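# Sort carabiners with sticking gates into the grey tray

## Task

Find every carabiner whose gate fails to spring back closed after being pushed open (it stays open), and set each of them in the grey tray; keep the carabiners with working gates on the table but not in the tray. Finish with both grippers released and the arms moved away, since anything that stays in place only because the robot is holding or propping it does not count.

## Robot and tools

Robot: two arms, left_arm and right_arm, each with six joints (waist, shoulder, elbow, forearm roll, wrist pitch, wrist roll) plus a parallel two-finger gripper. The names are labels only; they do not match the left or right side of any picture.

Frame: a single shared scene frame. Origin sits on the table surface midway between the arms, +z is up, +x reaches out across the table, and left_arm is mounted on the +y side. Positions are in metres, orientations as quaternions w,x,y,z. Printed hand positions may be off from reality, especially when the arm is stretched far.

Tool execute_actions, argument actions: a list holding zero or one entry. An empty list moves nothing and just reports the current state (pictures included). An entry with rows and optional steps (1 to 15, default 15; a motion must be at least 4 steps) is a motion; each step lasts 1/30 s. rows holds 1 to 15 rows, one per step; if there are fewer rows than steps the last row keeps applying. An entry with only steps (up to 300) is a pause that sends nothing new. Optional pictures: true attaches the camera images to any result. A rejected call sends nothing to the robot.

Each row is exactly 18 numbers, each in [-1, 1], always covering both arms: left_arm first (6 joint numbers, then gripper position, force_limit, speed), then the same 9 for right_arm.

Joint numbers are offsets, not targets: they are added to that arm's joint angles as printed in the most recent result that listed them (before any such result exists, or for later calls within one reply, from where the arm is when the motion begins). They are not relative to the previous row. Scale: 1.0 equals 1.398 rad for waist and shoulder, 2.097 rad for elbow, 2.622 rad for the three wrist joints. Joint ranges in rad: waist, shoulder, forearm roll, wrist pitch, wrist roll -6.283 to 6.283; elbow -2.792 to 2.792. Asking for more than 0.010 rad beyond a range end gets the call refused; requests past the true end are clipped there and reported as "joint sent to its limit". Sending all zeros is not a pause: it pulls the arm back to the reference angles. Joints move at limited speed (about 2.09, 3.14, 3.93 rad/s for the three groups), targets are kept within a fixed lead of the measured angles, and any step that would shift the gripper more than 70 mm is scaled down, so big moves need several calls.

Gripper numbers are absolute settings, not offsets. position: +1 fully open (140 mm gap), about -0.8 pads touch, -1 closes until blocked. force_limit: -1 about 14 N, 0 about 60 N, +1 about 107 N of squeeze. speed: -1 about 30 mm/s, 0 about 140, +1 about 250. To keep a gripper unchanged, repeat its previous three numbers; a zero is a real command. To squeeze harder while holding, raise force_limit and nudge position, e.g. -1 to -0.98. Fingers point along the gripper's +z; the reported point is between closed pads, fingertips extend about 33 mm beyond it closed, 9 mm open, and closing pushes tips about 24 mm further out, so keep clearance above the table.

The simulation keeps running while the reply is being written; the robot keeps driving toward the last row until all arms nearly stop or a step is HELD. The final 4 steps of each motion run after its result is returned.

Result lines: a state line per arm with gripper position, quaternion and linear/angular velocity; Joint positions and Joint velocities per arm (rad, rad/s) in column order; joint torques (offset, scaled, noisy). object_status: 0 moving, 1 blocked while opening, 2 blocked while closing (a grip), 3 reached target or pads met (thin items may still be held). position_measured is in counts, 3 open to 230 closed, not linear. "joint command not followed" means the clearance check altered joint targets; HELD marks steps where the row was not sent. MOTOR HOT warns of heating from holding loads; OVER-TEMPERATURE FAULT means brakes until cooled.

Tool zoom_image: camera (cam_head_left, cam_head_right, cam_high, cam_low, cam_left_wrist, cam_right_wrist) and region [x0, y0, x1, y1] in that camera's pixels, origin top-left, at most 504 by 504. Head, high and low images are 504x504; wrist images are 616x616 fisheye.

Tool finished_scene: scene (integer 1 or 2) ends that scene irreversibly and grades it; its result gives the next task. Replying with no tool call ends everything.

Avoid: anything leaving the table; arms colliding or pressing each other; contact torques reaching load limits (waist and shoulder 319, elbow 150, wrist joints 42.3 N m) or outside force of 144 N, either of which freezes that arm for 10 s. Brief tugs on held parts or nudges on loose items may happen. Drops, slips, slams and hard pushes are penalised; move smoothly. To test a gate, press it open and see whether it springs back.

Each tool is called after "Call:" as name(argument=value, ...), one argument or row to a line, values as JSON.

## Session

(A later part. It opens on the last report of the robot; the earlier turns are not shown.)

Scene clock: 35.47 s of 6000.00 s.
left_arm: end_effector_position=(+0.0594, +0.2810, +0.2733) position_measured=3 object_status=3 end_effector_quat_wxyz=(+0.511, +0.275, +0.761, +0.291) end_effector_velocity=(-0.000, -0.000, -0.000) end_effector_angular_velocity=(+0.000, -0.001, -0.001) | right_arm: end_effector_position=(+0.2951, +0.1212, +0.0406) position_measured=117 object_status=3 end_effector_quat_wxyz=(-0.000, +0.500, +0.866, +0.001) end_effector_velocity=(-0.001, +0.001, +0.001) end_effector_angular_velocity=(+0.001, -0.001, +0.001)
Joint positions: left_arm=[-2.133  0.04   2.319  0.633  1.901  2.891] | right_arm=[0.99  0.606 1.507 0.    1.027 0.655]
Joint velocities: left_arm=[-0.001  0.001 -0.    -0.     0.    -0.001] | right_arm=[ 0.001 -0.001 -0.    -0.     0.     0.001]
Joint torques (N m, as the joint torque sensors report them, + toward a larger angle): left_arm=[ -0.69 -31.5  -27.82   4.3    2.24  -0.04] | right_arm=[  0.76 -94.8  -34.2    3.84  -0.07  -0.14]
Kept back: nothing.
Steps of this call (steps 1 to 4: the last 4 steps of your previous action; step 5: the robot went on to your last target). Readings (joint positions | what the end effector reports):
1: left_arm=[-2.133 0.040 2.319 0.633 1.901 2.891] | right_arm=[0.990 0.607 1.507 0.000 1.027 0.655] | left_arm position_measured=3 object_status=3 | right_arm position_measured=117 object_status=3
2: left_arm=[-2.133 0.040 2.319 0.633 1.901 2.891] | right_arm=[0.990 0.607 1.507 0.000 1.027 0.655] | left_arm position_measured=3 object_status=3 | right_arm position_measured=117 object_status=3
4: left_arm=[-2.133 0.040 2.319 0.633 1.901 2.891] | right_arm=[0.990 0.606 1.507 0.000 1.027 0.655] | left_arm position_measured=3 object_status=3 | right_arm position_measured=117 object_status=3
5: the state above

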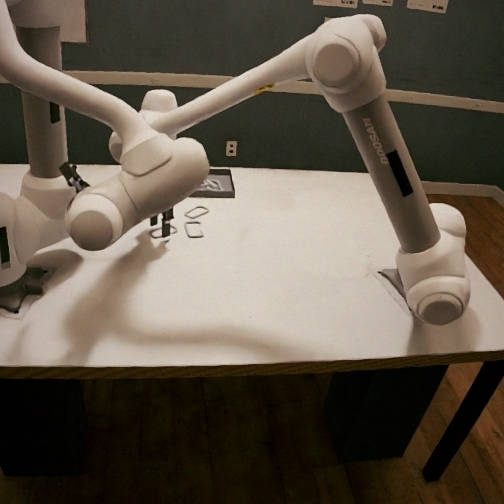

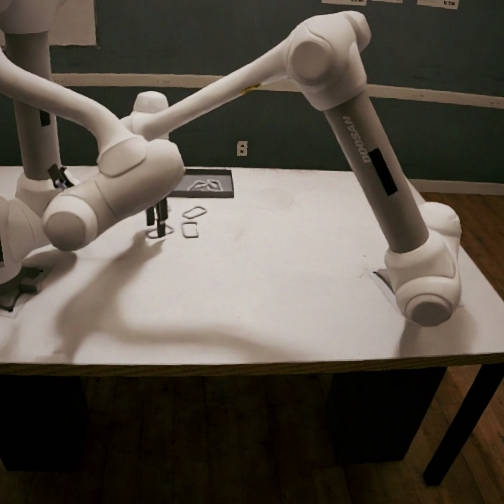

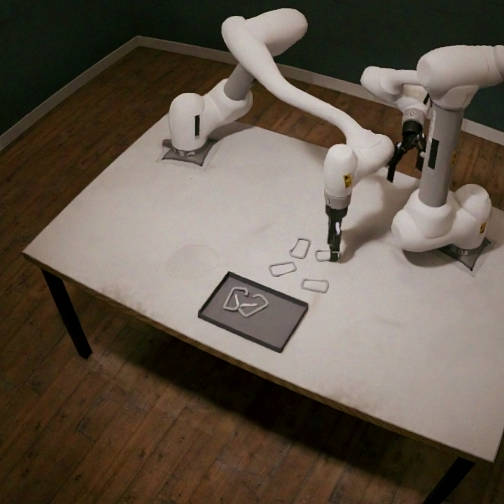

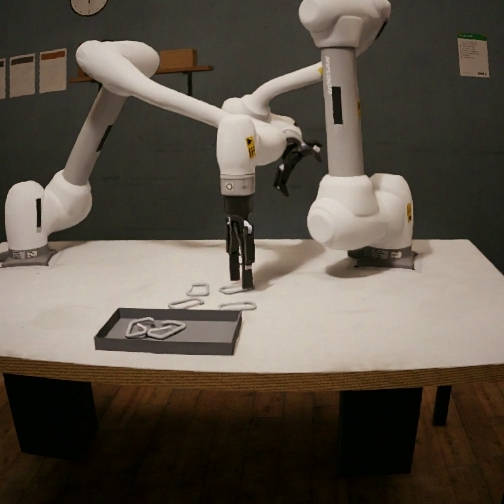

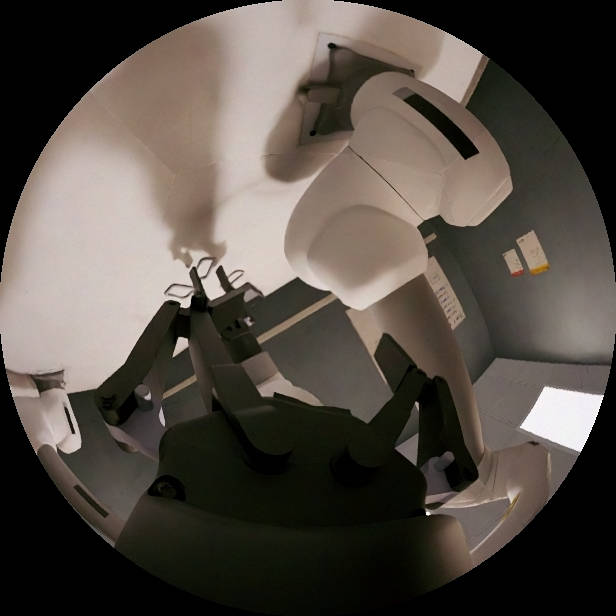

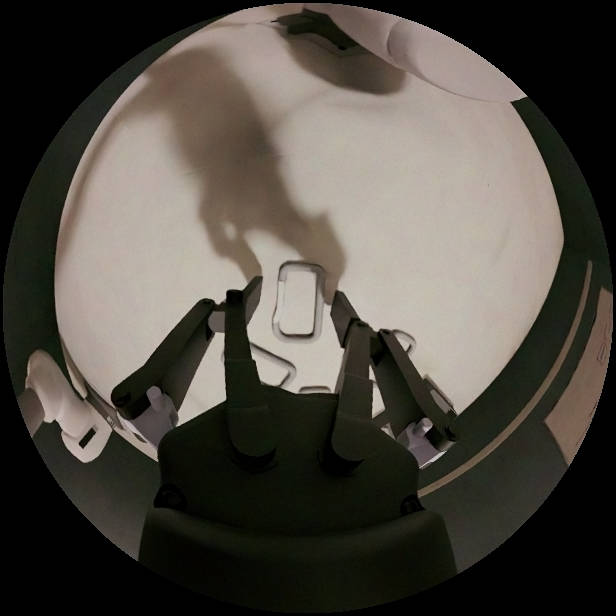

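Call:
execute_actions(
  actions=[
    {"rows":[[0,0,0,0,0,0,1,0,0,0,0.0008,0.0004,0,-0.0007,0,-0.45,-0.1,0]],"steps":15},
  ],
)

Call:
execute_actions(
  actions=[
    {"steps":6},
  ],
  pictures=true,
)

Call:
zoom_image(
  camera="cam_right_wrist",
  region=[200,180,420,400],
)

Call:
execute_actions(
  actions=[
    {"rows":[[0,0,0,0,0,0,1,0,0,0,-0.0012,-0.0005,0,0.001,0,0.1,-0.3,0]],"steps":15},
  ],
)

Call:
execute_actions(
  actions=[
    {"steps":8},
  ],
  pictures=true,
)

Call:
zoom_image(
  camera="cam_right_wrist",
  region=[200,180,420,400],
)

Scene clock: 36.03 s of 6000.00 s.
left_arm: end_effector_position=(+0.0594, +0.2810, +0.2733) position_measured=3 object_status=3 end_effector_quat_wxyz=(+0.511, +0.275, +0.761, +0.291) end_effector_velocity=(+0.000, +0.000, +0.000) end_effector_angular_velocity=(-0.001, +0.001, +0.000) | right_arm: end_effector_position=(+0.2950, +0.1216, +0.0400) position_measured=185 object_status=0 end_effector_quat_wxyz=(-0.000, +0.500, +0.866, +0.001) end_effector_velocity=(+0.001, -0.001, -0.001) end_effector_angular_velocity=(-0.002, -0.000, -0.001)
Joint positions: left_arm=[-2.133  0.04   2.319  0.633  1.901  2.891] | right_arm=[0.991 0.607 1.508 0.001 1.025 0.655]
Joint velocities: left_arm=[ 0.    -0.001  0.     0.     0.     0.   ] | right_arm=[-0.001  0.001  0.    -0.001  0.     0.001]
Joint torques (N m, as the joint torque sensors report them, + toward a larger angle): left_arm=[ -0.6  -31.19 -27.87   4.3    2.26   0.  ] | right_arm=[ -8.28 -10.83   3.3   -0.93  -6.45  -0.37]
Steps of this call (steps 1 to 6: the robot went on to your last target; steps 7 to 17: the first 11 steps of this action). Readings (joint positions | what the end effector reports):
7: left_arm=[-2.133 0.040 2.319 0.633 1.901 2.891] | right_arm=[0.991 0.606 1.507 0.000 1.027 0.655] | left_arm position_measured=3 object_status=3 | right_arm position_measured=117 object_status=0
8: left_arm=[-2.133 0.040 2.319 0.633 1.901 2.891] | right_arm=[0.991 0.606 1.507 0.000 1.026 0.655] | left_arm position_measured=3 object_status=3 | right_arm position_measured=119 object_status=0
10: left_arm=[-2.133 0.040 2.319 0.633 1.901 2.891] | right_arm=[0.991 0.607 1.508 0.000 1.025 0.655] | left_arm position_measured=3 object_status=3 | right_arm position_measured=134 object_status=0
14: left_arm=[-2.133 0.040 2.319 0.633 1.901 2.891] | right_arm=[0.991 0.607 1.508 0.000 1.025 0.655] | left_arm position_measured=3 object_status=3 | right_arm position_measured=165 object_status=0
17: the state above

Scene clock: 36.23 s of 6000.00 s.
left_arm: end_effector_position=(+0.0594, +0.2810, +0.2733) position_measured=3 object_status=3 end_effector_quat_wxyz=(+0.511, +0.275, +0.761, +0.291) end_effector_velocity=(+0.000, +0.000, -0.000) end_effector_angular_velocity=(+0.001, +0.000, +0.000) | right_arm: end_effector_position=(+0.2950, +0.1214, +0.0398) position_measured=186 object_status=3 end_effector_quat_wxyz=(-0.000, +0.500, +0.866, +0.001) end_effector_velocity=(-0.001, -0.000, -0.000) end_effector_angular_velocity=(-0.001, +0.001, +0.001)
Joint positions: left_arm=[-2.133  0.04   2.319  0.633  1.901  2.891] | right_arm=[0.991 0.607 1.508 0.001 1.025 0.655]
Joint velocities: left_arm=[ 0.001  0.     0.    -0.    -0.     0.001] | right_arm=[ 0.001  0.     0.001  0.001  0.    -0.001]
Joint torques (N m, as the joint torque sensors report them, + toward a larger angle): left_arm=[ -0.09 -31.71 -27.77   4.38   2.28   0.04] | right_arm=[-9.24 -0.95 10.87 -1.58 -5.36 -0.47]
Kept back: nothing.
Steps of this call (steps 1 to 4: the last 4 steps of your previous action; steps 5 to 6: the robot went on to your last target). Readings (joint positions | what the end effector reports):
1: left_arm=[-2.133 0.040 2.319 0.633 1.901 2.891] | right_arm=[0.991 0.607 1.508 0.001 1.025 0.655] | left_arm position_measured=3 object_status=3 | right_arm position_measured=186 object_status=0
2: left_arm=[-2.133 0.040 2.319 0.633 1.901 2.891] | right_arm=[0.991 0.607 1.508 0.001 1.025 0.655] | left_arm position_measured=3 object_status=3 | right_arm position_measured=186 object_status=0
4: left_arm=[-2.133 0.040 2.319 0.633 1.901 2.891] | right_arm=[0.991 0.607 1.508 0.001 1.025 0.655] | left_arm position_measured=3 object_status=3 | right_arm position_measured=186 object_status=0
6: the state above

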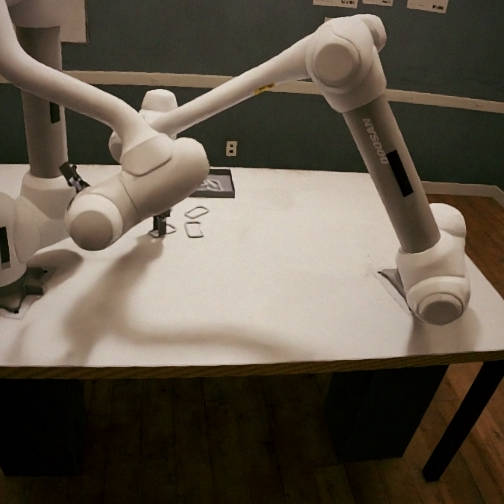

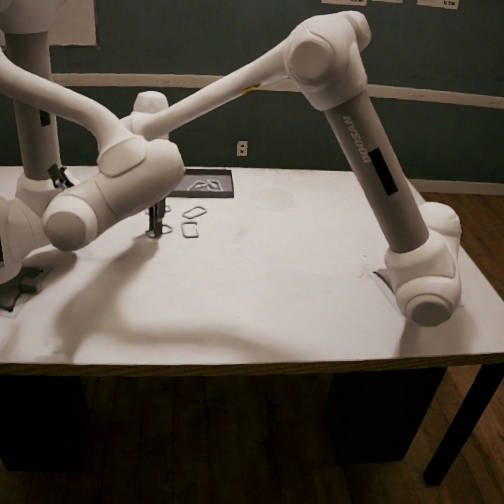

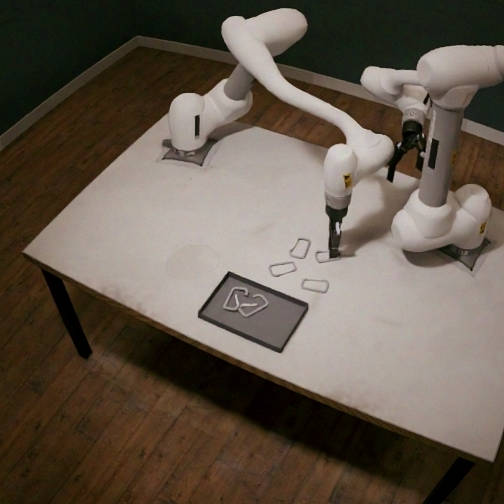

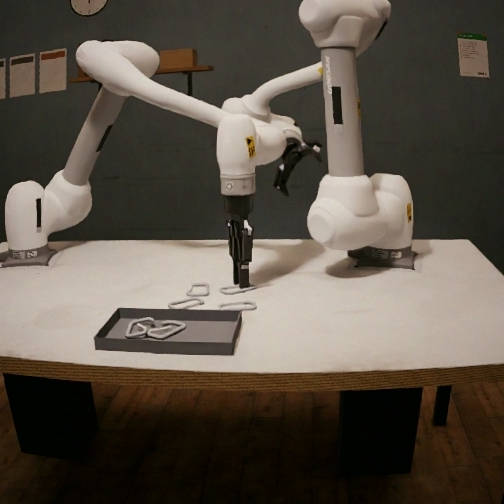

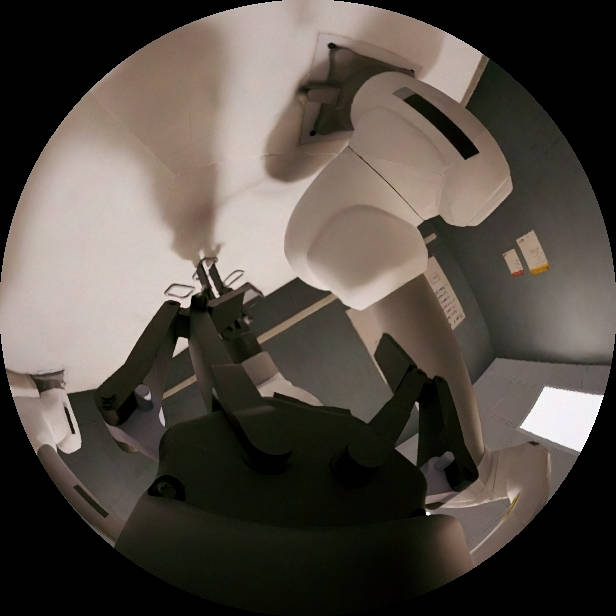

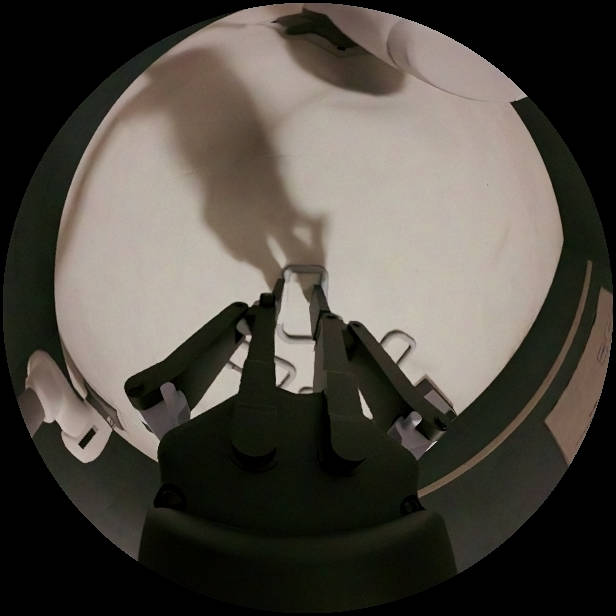

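Region (200, 180, 420, 400) of cam_right_wrist's 616x616 image, scaled by 2.291, with more detail than that image has.

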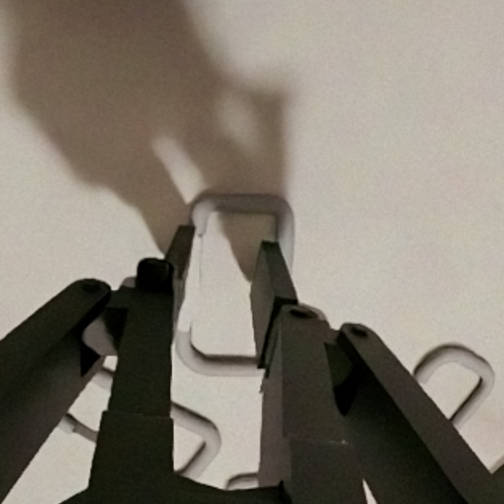

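Scene clock: 36.60 s of 6000.00 s.
left_arm: end_effector_position=(+0.0594, +0.2810, +0.2733) position_measured=3 object_status=3 end_effector_quat_wxyz=(+0.511, +0.275, +0.761, +0.291) end_effector_velocity=(+0.000, -0.000, +0.000) end_effector_angular_velocity=(-0.002, -0.001, -0.002) | right_arm: end_effector_position=(+0.2949, +0.1212, +0.0413) position_measured=117 object_status=0 end_effector_quat_wxyz=(-0.000, +0.500, +0.866, +0.001) end_effector_velocity=(+0.000, +0.002, +0.004) end_effector_angular_velocity=(+0.005, -0.002, -0.000)
Joint positions: left_arm=[-2.133  0.04   2.319  0.633  1.901  2.891] | right_arm=[0.991 0.606 1.507 0.001 1.027 0.655]
Joint velocities: left_arm=[-0.001 -0.001  0.     0.002  0.    -0.001] | right_arm=[ 0.    -0.003 -0.002  0.     0.001  0.   ]
Joint torques (N m, as the joint torque sensors report them, + toward a larger angle): left_arm=[  0.2  -31.27 -27.53   4.35   2.32   0.09] | right_arm=[  4.13 -95.46 -34.01   3.78   0.27  -0.23]
Steps of this call (steps 1 to 11: the first 11 steps of this action). Readings (joint positions | what the end effector reports):
1: left_arm=[-2.133 0.040 2.319 0.633 1.901 2.891] | right_arm=[0.991 0.607 1.508 0.001 1.025 0.655] | left_arm position_measured=3 object_status=3 | right_arm position_measured=186 object_status=0
2: left_arm=[-2.133 0.040 2.319 0.633 1.901 2.891] | right_arm=[0.991 0.607 1.508 0.000 1.025 0.655] | left_arm position_measured=3 object_status=3 | right_arm position_measured=183 object_status=0
4: left_arm=[-2.133 0.040 2.319 0.633 1.901 2.891] | right_arm=[0.991 0.607 1.508 0.000 1.026 0.655] | left_arm position_measured=3 object_status=3 | right_arm position_measured=168 object_status=0
8: left_arm=[-2.133 0.040 2.319 0.633 1.901 2.891] | right_arm=[0.991 0.606 1.507 0.000 1.027 0.655] | left_arm position_measured=3 object_status=3 | right_arm position_measured=138 object_status=0
11: the state above

Scene clock: 36.87 s of 6000.00 s.
left_arm: end_effector_position=(+0.0594, +0.2810, +0.2733) position_measured=3 object_status=3 end_effector_quat_wxyz=(+0.511, +0.275, +0.761, +0.291) end_effector_velocity=(-0.000, -0.001, -0.000) end_effector_angular_velocity=(+0.001, -0.002, -0.002) | right_arm: end_effector_position=(+0.2949, +0.1213, +0.0417) position_measured=117 object_status=3 end_effector_quat_wxyz=(-0.000, +0.500, +0.866, +0.001) end_effector_velocity=(+0.000, +0.000, +0.000) end_effector_angular_velocity=(+0.000, +0.000, -0.000)
Joint positions: left_arm=[-2.133  0.04   2.319  0.633  1.901  2.891] | right_arm=[0.991 0.605 1.507 0.001 1.027 0.655]
Joint velocities: left_arm=[-0.001  0.002 -0.     0.001  0.    -0.   ] | right_arm=[-0.  0. -0.  0.  0.  0.]
Joint torques (N m, as the joint torque sensors report them, + toward a larger angle): left_arm=[ -0.5  -31.17 -27.84   4.36   2.28   0.04] | right_arm=[  4.23 -95.63 -33.77   3.87  -0.03  -0.2 ]
Kept back: nothing.
Steps of this call (steps 1 to 4: the last 4 steps of your previous action; steps 5 to 8: the robot went on to your last target). Readings (joint positions | what the end effector reports):
1: left_arm=[-2.133 0.040 2.319 0.633 1.901 2.891] | right_arm=[0.991 0.606 1.507 0.001 1.027 0.655] | left_arm position_measured=3 object_status=3 | right_arm position_measured=117 object_status=0
2: left_arm=[-2.133 0.040 2.319 0.633 1.901 2.891] | right_arm=[0.991 0.606 1.507 0.001 1.027 0.655] | left_arm position_measured=3 object_status=3 | right_arm position_measured=117 object_status=0
4: left_arm=[-2.133 0.040 2.319 0.633 1.901 2.891] | right_arm=[0.991 0.606 1.507 0.001 1.027 0.655] | left_arm position_measured=3 object_status=3 | right_arm position_measured=117 object_status=0
8: the state above

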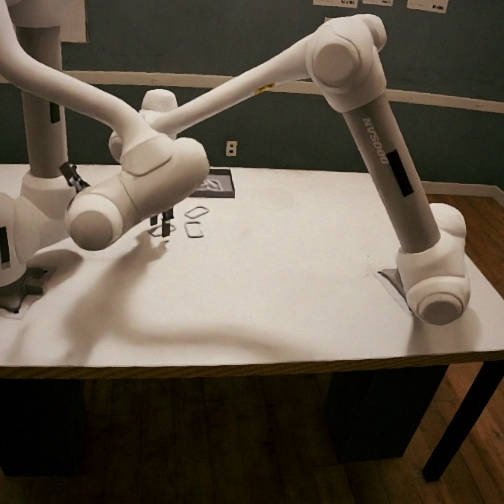

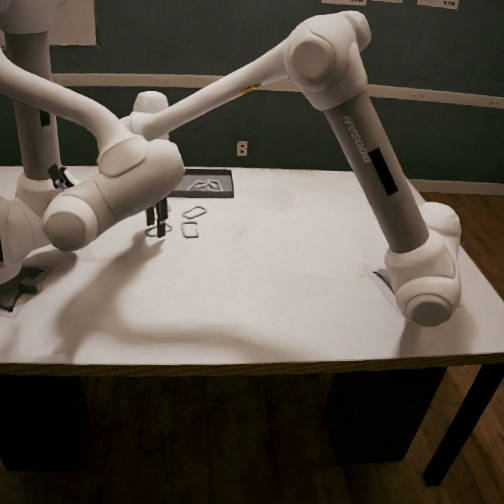

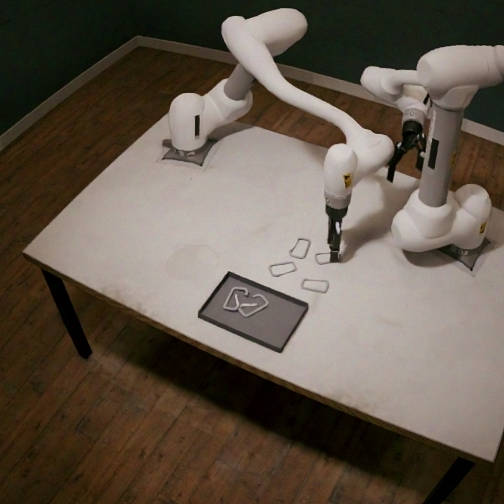

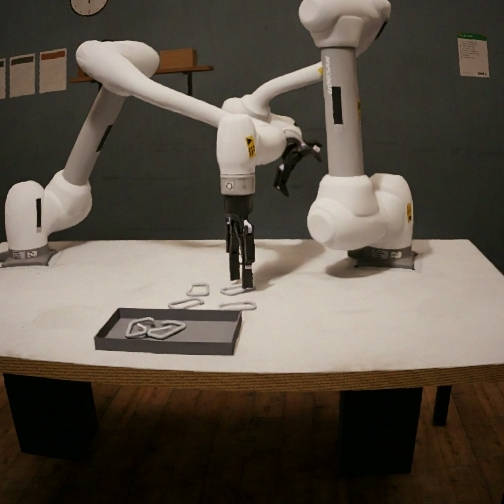

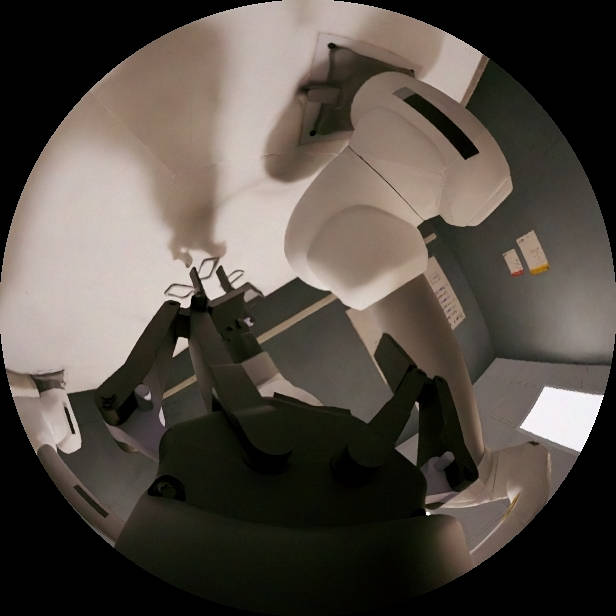

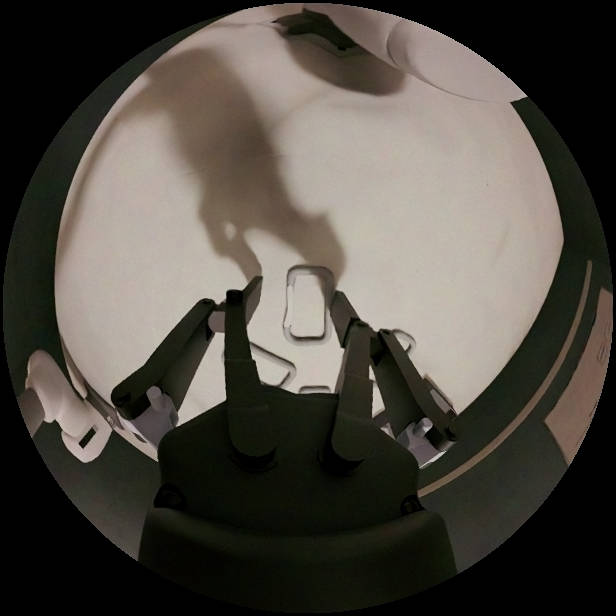

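Region (200, 180, 420, 400) of cam_right_wrist's 616x616 image, scaled by 2.291, with more detail than that image has.

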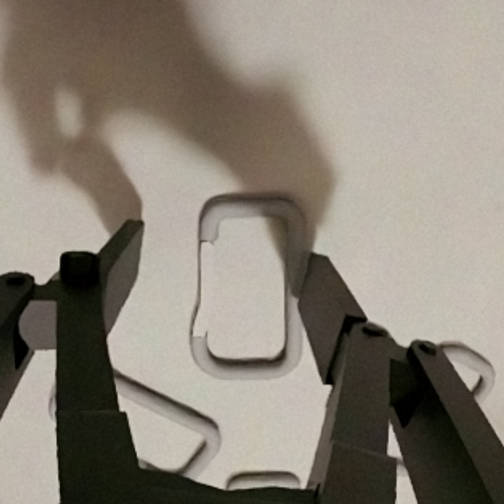

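Call:
execute_actions(
  actions=[
    {"rows":[[0,0,0,0,0,0,1,0,0,0,-0.004,-0.002,0,0.0037,0,0.1,-0.3,0],[0,0,0,0,0,0,1,0,0,0,-0.004,-0.002,0,0.0037,0,0.1,-0.3,0],[0,0,0,0,0,0,1,0,0,0,-0.004,-0.002,0,0.0037,0,0.1,-0.3,0],[0,0,0,0,0,0,1,0,0,-0.0116,-0.0003,-0.0062,0,0.0051,-0.0062,0.1,-0.3,0],[0,0,0,0,0,0,1,0,0,-0.0116,-0.0003,-0.0062,0,0.0051,-0.0062,0.1,-0.3,0],[0,0,0,0,0,0,1,0,0,-0.0116,-0.0003,-0.0062,0,0.0051,-0.0062,0.1,-0.3,0],[0,0,0,0,0,0,1,0,0,-0.0116,-0.0003,-0.0062,0,0.0051,-0.0062,0.1,-0.3,0],[0,0,0,0,0,0,1,0,0,-0.0116,0.0037,-0.0042,0,0.0014,-0.0062,0.1,-0.3,0]],"steps":15},
  ],
)

Call:
execute_actions(
  actions=[
    {"steps":8},
  ],
  pictures=true,
)

Call:
zoom_image(
  camera="cam_right_wrist",
  region=[200,180,420,400],
)

Scene clock: 37.70 s of 6000.00 s.
left_arm: end_effector_position=(+0.0594, +0.2810, +0.2733) position_measured=3 object_status=3 end_effector_quat_wxyz=(+0.511, +0.275, +0.761, +0.291) end_effector_velocity=(-0.000, +0.000, -0.000) end_effector_angular_velocity=(-0.001, -0.000, -0.001) | right_arm: end_effector_position=(+0.3084, +0.1201, +0.0435) position_measured=117 object_status=3 end_effector_quat_wxyz=(-0.000, +0.500, +0.866, +0.001) end_effector_velocity=(+0.009, -0.000, -0.029) end_effector_angular_velocity=(+0.001, -0.000, -0.000)
Joint positions: left_arm=[-2.133  0.04   2.319  0.633  1.901  2.891] | right_arm=[0.975 0.609 1.497 0.001 1.034 0.64 ]
Joint velocities: left_arm=[-0.002 -0.     0.    -0.     0.    -0.001] | right_arm=[-0.01   0.028  0.012  0.    -0.041 -0.01 ]
Joint torques (N m, as the joint torque sensors report them, + toward a larger angle): left_arm=[ -0.04 -30.59 -27.62   4.39   2.19  -0.01] | right_arm=[   3.24 -105.65  -38.61    4.29   -0.19   -0.22]
Steps of this call (steps 1 to 14: the robot went on to your last target; steps 15 to 25: the first 11 steps of this action). Readings (joint positions | what the end effector reports):
15: left_arm=[-2.133 0.040 2.319 0.633 1.901 2.891] | right_arm=[0.991 0.605 1.507 0.001 1.028 0.655] | left_arm position_measured=3 object_status=3 | right_arm position_measured=117 object_status=3
16: left_arm=[-2.133 0.040 2.319 0.633 1.901 2.891] | right_arm=[0.991 0.604 1.506 0.001 1.030 0.655] | left_arm position_measured=3 object_status=3 | right_arm position_measured=117 object_status=3
18: left_arm=[-2.133 0.040 2.319 0.633 1.901 2.891] | right_arm=[0.991 0.601 1.504 0.001 1.034 0.655] | left_arm position_measured=3 object_status=3 | right_arm position_measured=117 object_status=3
22: left_arm=[-2.133 0.040 2.319 0.633 1.901 2.891] | right_arm=[0.977 0.604 1.496 0.001 1.040 0.642] | left_arm position_measured=3 object_status=3 | right_arm position_measured=117 object_status=3
25: the state above

Scene clock: 37.97 s of 6000.00 s.
left_arm: end_effector_position=(+0.0594, +0.2810, +0.2733) position_measured=3 object_status=3 end_effector_quat_wxyz=(+0.511, +0.275, +0.761, +0.291) end_effector_velocity=(+0.001, +0.000, +0.000) end_effector_angular_velocity=(-0.001, +0.001, +0.003) | right_arm: end_effector_position=(+0.3090, +0.1200, +0.0416) position_measured=117 object_status=3 end_effector_quat_wxyz=(-0.000, +0.500, +0.866, +0.001) end_effector_velocity=(+0.001, -0.001, -0.002) end_effector_angular_velocity=(-0.002, +0.001, -0.001)
Joint positions: left_arm=[-2.133  0.04   2.319  0.633  1.901  2.891] | right_arm=[0.974 0.611 1.498 0.001 1.031 0.639]
Joint velocities: left_arm=[ 0.002 -0.001  0.    -0.    -0.    -0.001] | right_arm=[-0.001  0.003  0.     0.    -0.    -0.   ]
Joint torques (N m, as the joint torque sensors report them, + toward a larger angle): left_arm=[ -0.75 -30.97 -27.75   4.3    2.28   0.01] | right_arm=[  2.21 -97.35 -34.42   3.87  -0.15  -0.31]
Kept back: nothing.
Steps of this call (steps 1 to 4: the last 4 steps of your previous action; steps 5 to 8: the robot went on to your last target). Readings (joint positions | what the end effector reports):
1: left_arm=[-2.133 0.040 2.319 0.633 1.901 2.891] | right_arm=[0.975 0.609 1.497 0.001 1.033 0.639] | left_arm position_measured=3 object_status=3 | right_arm position_measured=117 object_status=3
2: left_arm=[-2.133 0.040 2.319 0.633 1.901 2.891] | right_arm=[0.975 0.610 1.498 0.001 1.032 0.639] | left_arm position_measured=3 object_status=3 | right_arm position_measured=117 object_status=3
4: left_arm=[-2.133 0.040 2.319 0.633 1.901 2.891] | right_arm=[0.975 0.610 1.498 0.001 1.032 0.639] | left_arm position_measured=3 object_status=3 | right_arm position_measured=117 object_status=3
8: the state above

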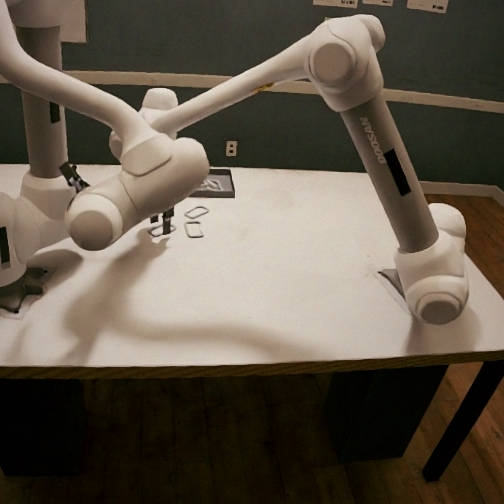

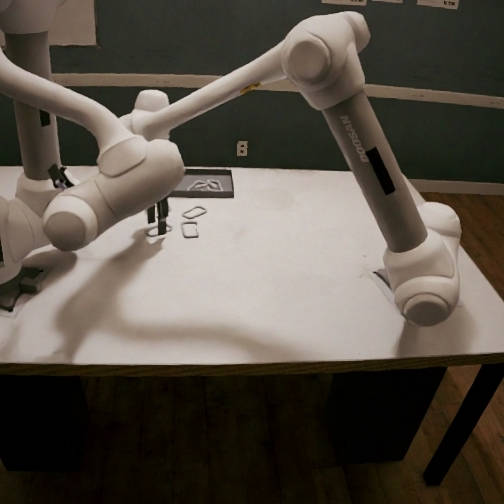

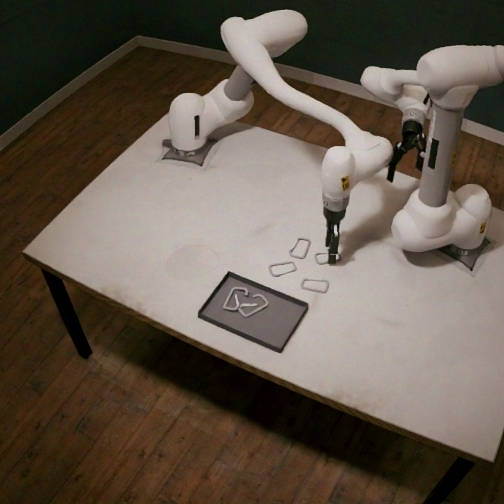

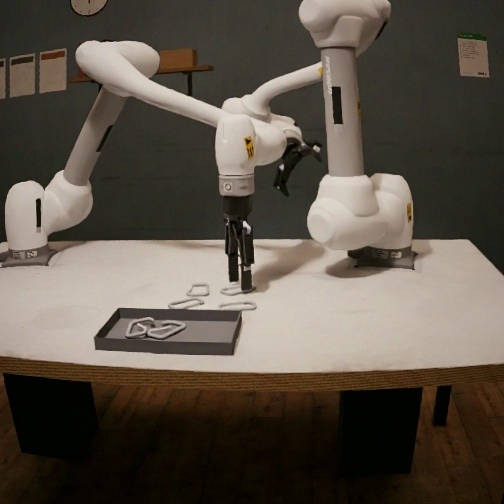

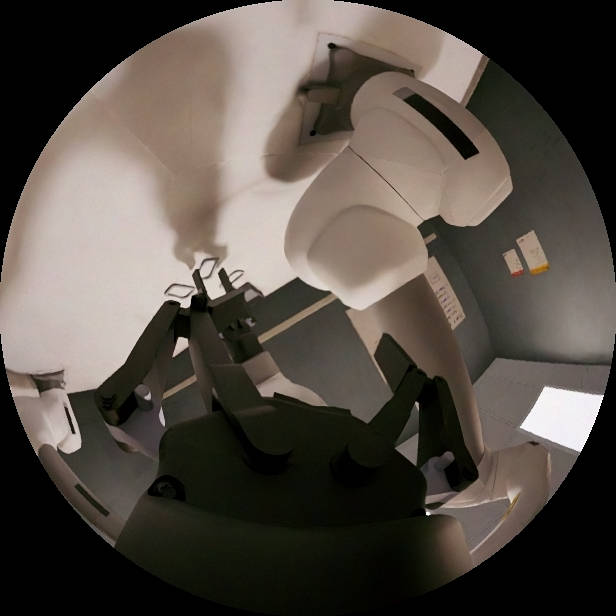

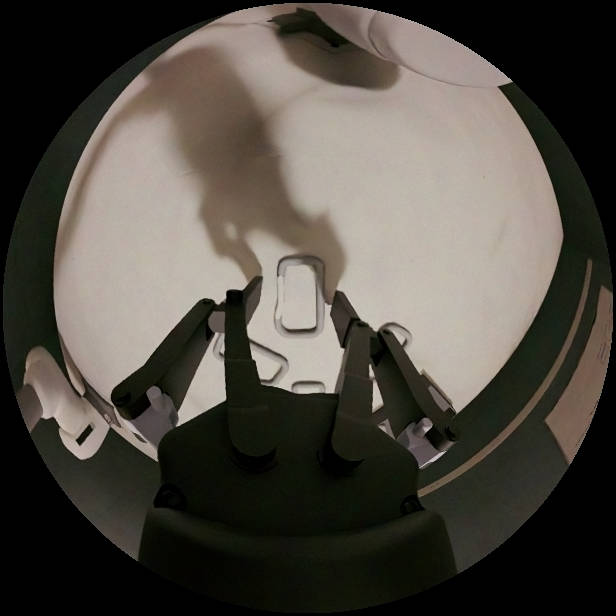

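Region (200, 180, 420, 400) of cam_right_wrist's 616x616 image, scaled by 2.291, with more detail than that image has.

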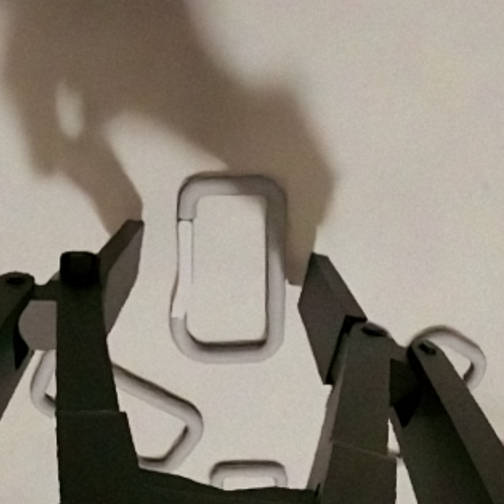

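Call:
execute_actions(
  actions=[
    {"rows":[[0,0,0,0,0,0,1,0,0,0,0,0,0,0,-0.06,0.1,-0.3,0],[0,0,0,0,0,0,1,0,0,0,0,0,0,0,-0.06,0.1,-0.3,0],[0,0,0,0,0,0,1,0,0,0,0,0,0,0,-0.06,0.1,-0.3,0],[0,0,0,0,0,0,1,0,0,0,0,0,0,0,-0.06,0.1,-0.3,0],[0,0,0,0,0,0,1,0,0,0,0,0,0,0,-0.06,0.1,-0.3,0],[0,0,0,0,0,0,1,0,0,0,0.0018,0.001,0,-0.0017,-0.06,0.1,-0.3,0]],"steps":13},
  ],
)

Call:
execute_actions(
  actions=[
    {"steps":6},
  ],
  pictures=true,
)

Call:
zoom_image(
  camera="cam_right_wrist",
  region=[200,180,420,400],
)

Scene clock: 38.57 s of 6000.00 s.
left_arm: end_effector_position=(+0.0594, +0.2810, +0.2733) position_measured=3 object_status=3 end_effector_quat_wxyz=(+0.511, +0.275, +0.761, +0.291) end_effector_velocity=(-0.000, -0.000, +0.000) end_effector_angular_velocity=(+0.001, -0.000, -0.001) | right_arm: end_effector_position=(+0.3090, +0.1199, +0.0393) position_measured=117 object_status=3 end_effector_quat_wxyz=(-0.000, +0.432, +0.902, +0.001) end_effector_velocity=(-0.001, -0.001, -0.017) end_effector_angular_velocity=(-0.004, +0.002, +0.068)
Joint positions: left_arm=[-2.133  0.04   2.319  0.633  1.901  2.891] | right_arm=[0.974 0.612 1.5   0.001 1.028 0.486]
Joint velocities: left_arm=[-0.001  0.    -0.     0.001  0.     0.001] | right_arm=[ 0.     0.014  0.011  0.    -0.021 -0.068]
Joint torques (N m, as the joint torque sensors report them, + toward a larger angle): left_arm=[  0.18 -31.21 -27.64   4.43   2.26   0.  ] | right_arm=[   4.09 -104.21  -37.52    3.96   -0.3     0.24]
Steps of this call (steps 1 to 9: the robot went on to your last target; steps 10 to 18: the first 9 steps of this action). Readings (joint positions | what the end effector reports):
10: left_arm=[-2.133 0.040 2.319 0.633 1.901 2.891] | right_arm=[0.974 0.611 1.498 0.001 1.031 0.639] | left_arm position_measured=3 object_status=3 | right_arm position_measured=117 object_status=3
11: left_arm=[-2.133 0.040 2.319 0.633 1.901 2.891] | right_arm=[0.974 0.611 1.498 0.001 1.031 0.631] | left_arm position_measured=3 object_status=3 | right_arm position_measured=117 object_status=3
13: left_arm=[-2.133 0.040 2.319 0.633 1.901 2.891] | right_arm=[0.974 0.611 1.498 0.001 1.031 0.577] | left_arm position_measured=3 object_status=3 | right_arm position_measured=117 object_status=3
17: left_arm=[-2.133 0.040 2.319 0.633 1.901 2.891] | right_arm=[0.974 0.612 1.499 0.001 1.029 0.489] | left_arm position_measured=3 object_status=3 | right_arm position_measured=117 object_status=3
18: the state above

Scene clock: 38.77 s of 6000.00 s.
left_arm: end_effector_position=(+0.0594, +0.2810, +0.2733) position_measured=3 object_status=3 end_effector_quat_wxyz=(+0.511, +0.275, +0.761, +0.291) end_effector_velocity=(+0.001, +0.000, -0.000) end_effector_angular_velocity=(-0.000, -0.000, +0.005) | right_arm: end_effector_position=(+0.3090, +0.1199, +0.0386) position_measured=117 object_status=3 end_effector_quat_wxyz=(-0.000, +0.430, +0.903, +0.001) end_effector_velocity=(+0.000, -0.000, -0.001) end_effector_angular_velocity=(-0.001, +0.000, +0.004)
Joint positions: left_arm=[-2.133  0.04   2.319  0.633  1.901  2.891] | right_arm=[0.974 0.613 1.5   0.001 1.027 0.482]
Joint velocities: left_arm=[ 0.003  0.001  0.    -0.001  0.    -0.001] | right_arm=[-0.     0.001  0.001 -0.    -0.001 -0.004]
Joint torques (N m, as the joint torque sensors report them, + toward a larger angle): left_arm=[ -0.78 -31.38 -27.64   4.34   2.31   0.  ] | right_arm=[  2.49 -95.91 -34.43   3.96  -0.36  -0.06]
Kept back: nothing.
Steps of this call (steps 1 to 4: the last 4 steps of your previous action; steps 5 to 6: the robot went on to your last target). Readings (joint positions | what the end effector reports):
1: left_arm=[-2.133 0.040 2.319 0.633 1.901 2.891] | right_arm=[0.974 0.613 1.500 0.001 1.028 0.484] | left_arm position_measured=3 object_status=3 | right_arm position_measured=117 object_status=3
2: left_arm=[-2.133 0.040 2.319 0.633 1.901 2.891] | right_arm=[0.974 0.613 1.500 0.001 1.027 0.483] | left_arm position_measured=3 object_status=3 | right_arm position_measured=117 object_status=3
4: left_arm=[-2.133 0.040 2.319 0.633 1.901 2.891] | right_arm=[0.974 0.613 1.500 0.001 1.027 0.482] | left_arm position_measured=3 object_status=3 | right_arm position_measured=117 object_status=3
6: the state above

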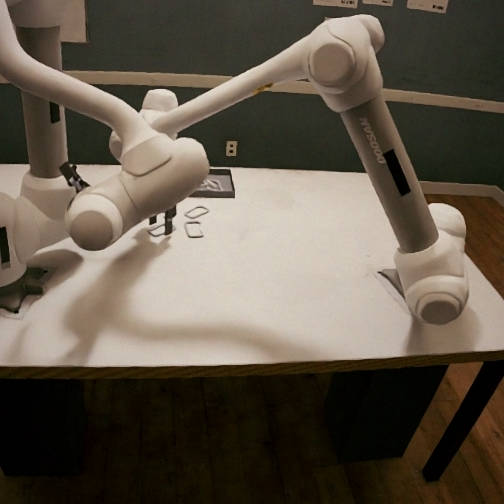

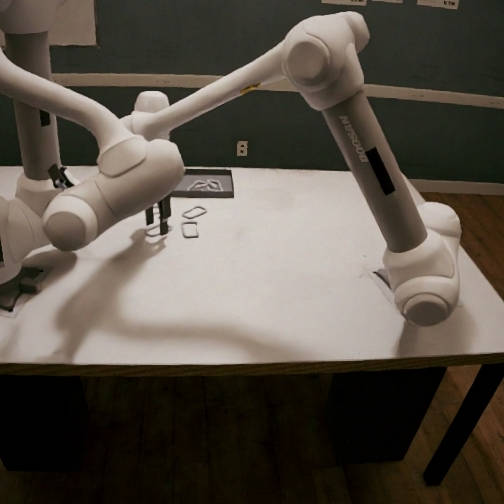

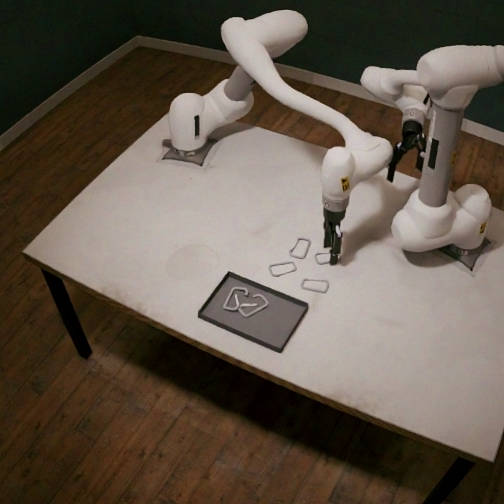

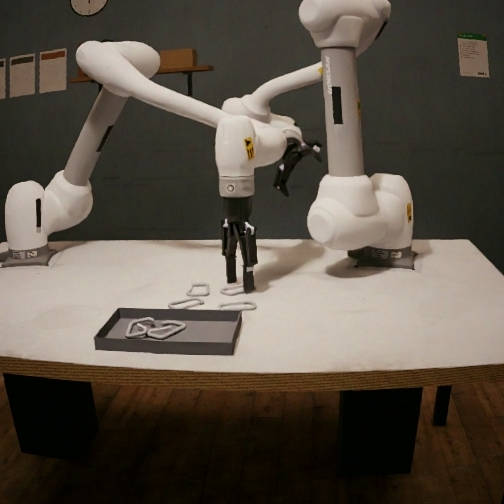

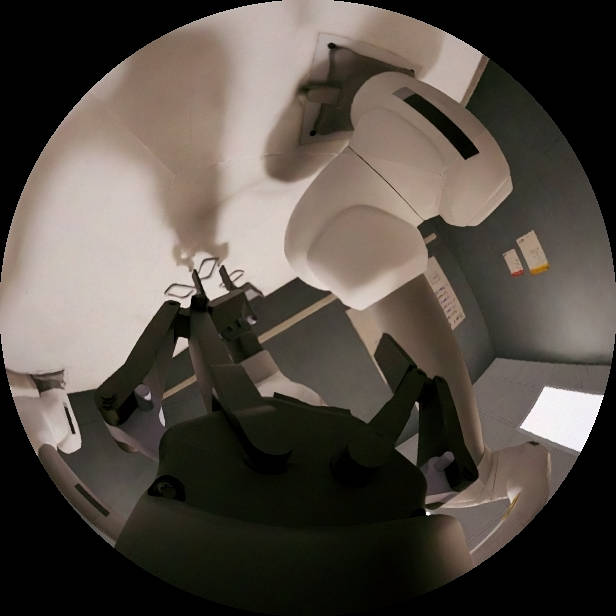

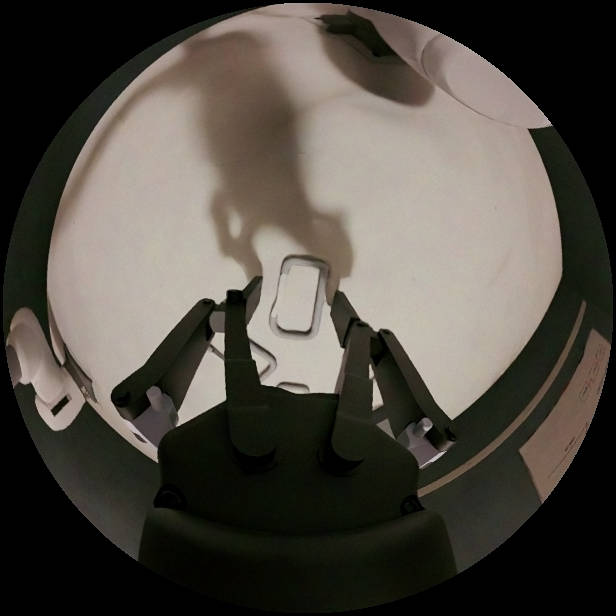

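Region (200, 180, 420, 400) of cam_right_wrist's 616x616 image, scaled by 2.291, with more detail than that image has.

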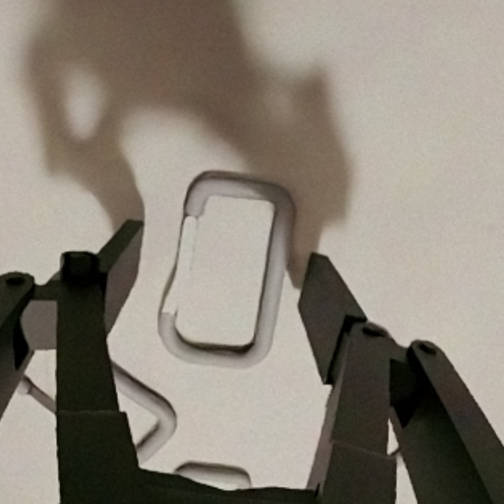

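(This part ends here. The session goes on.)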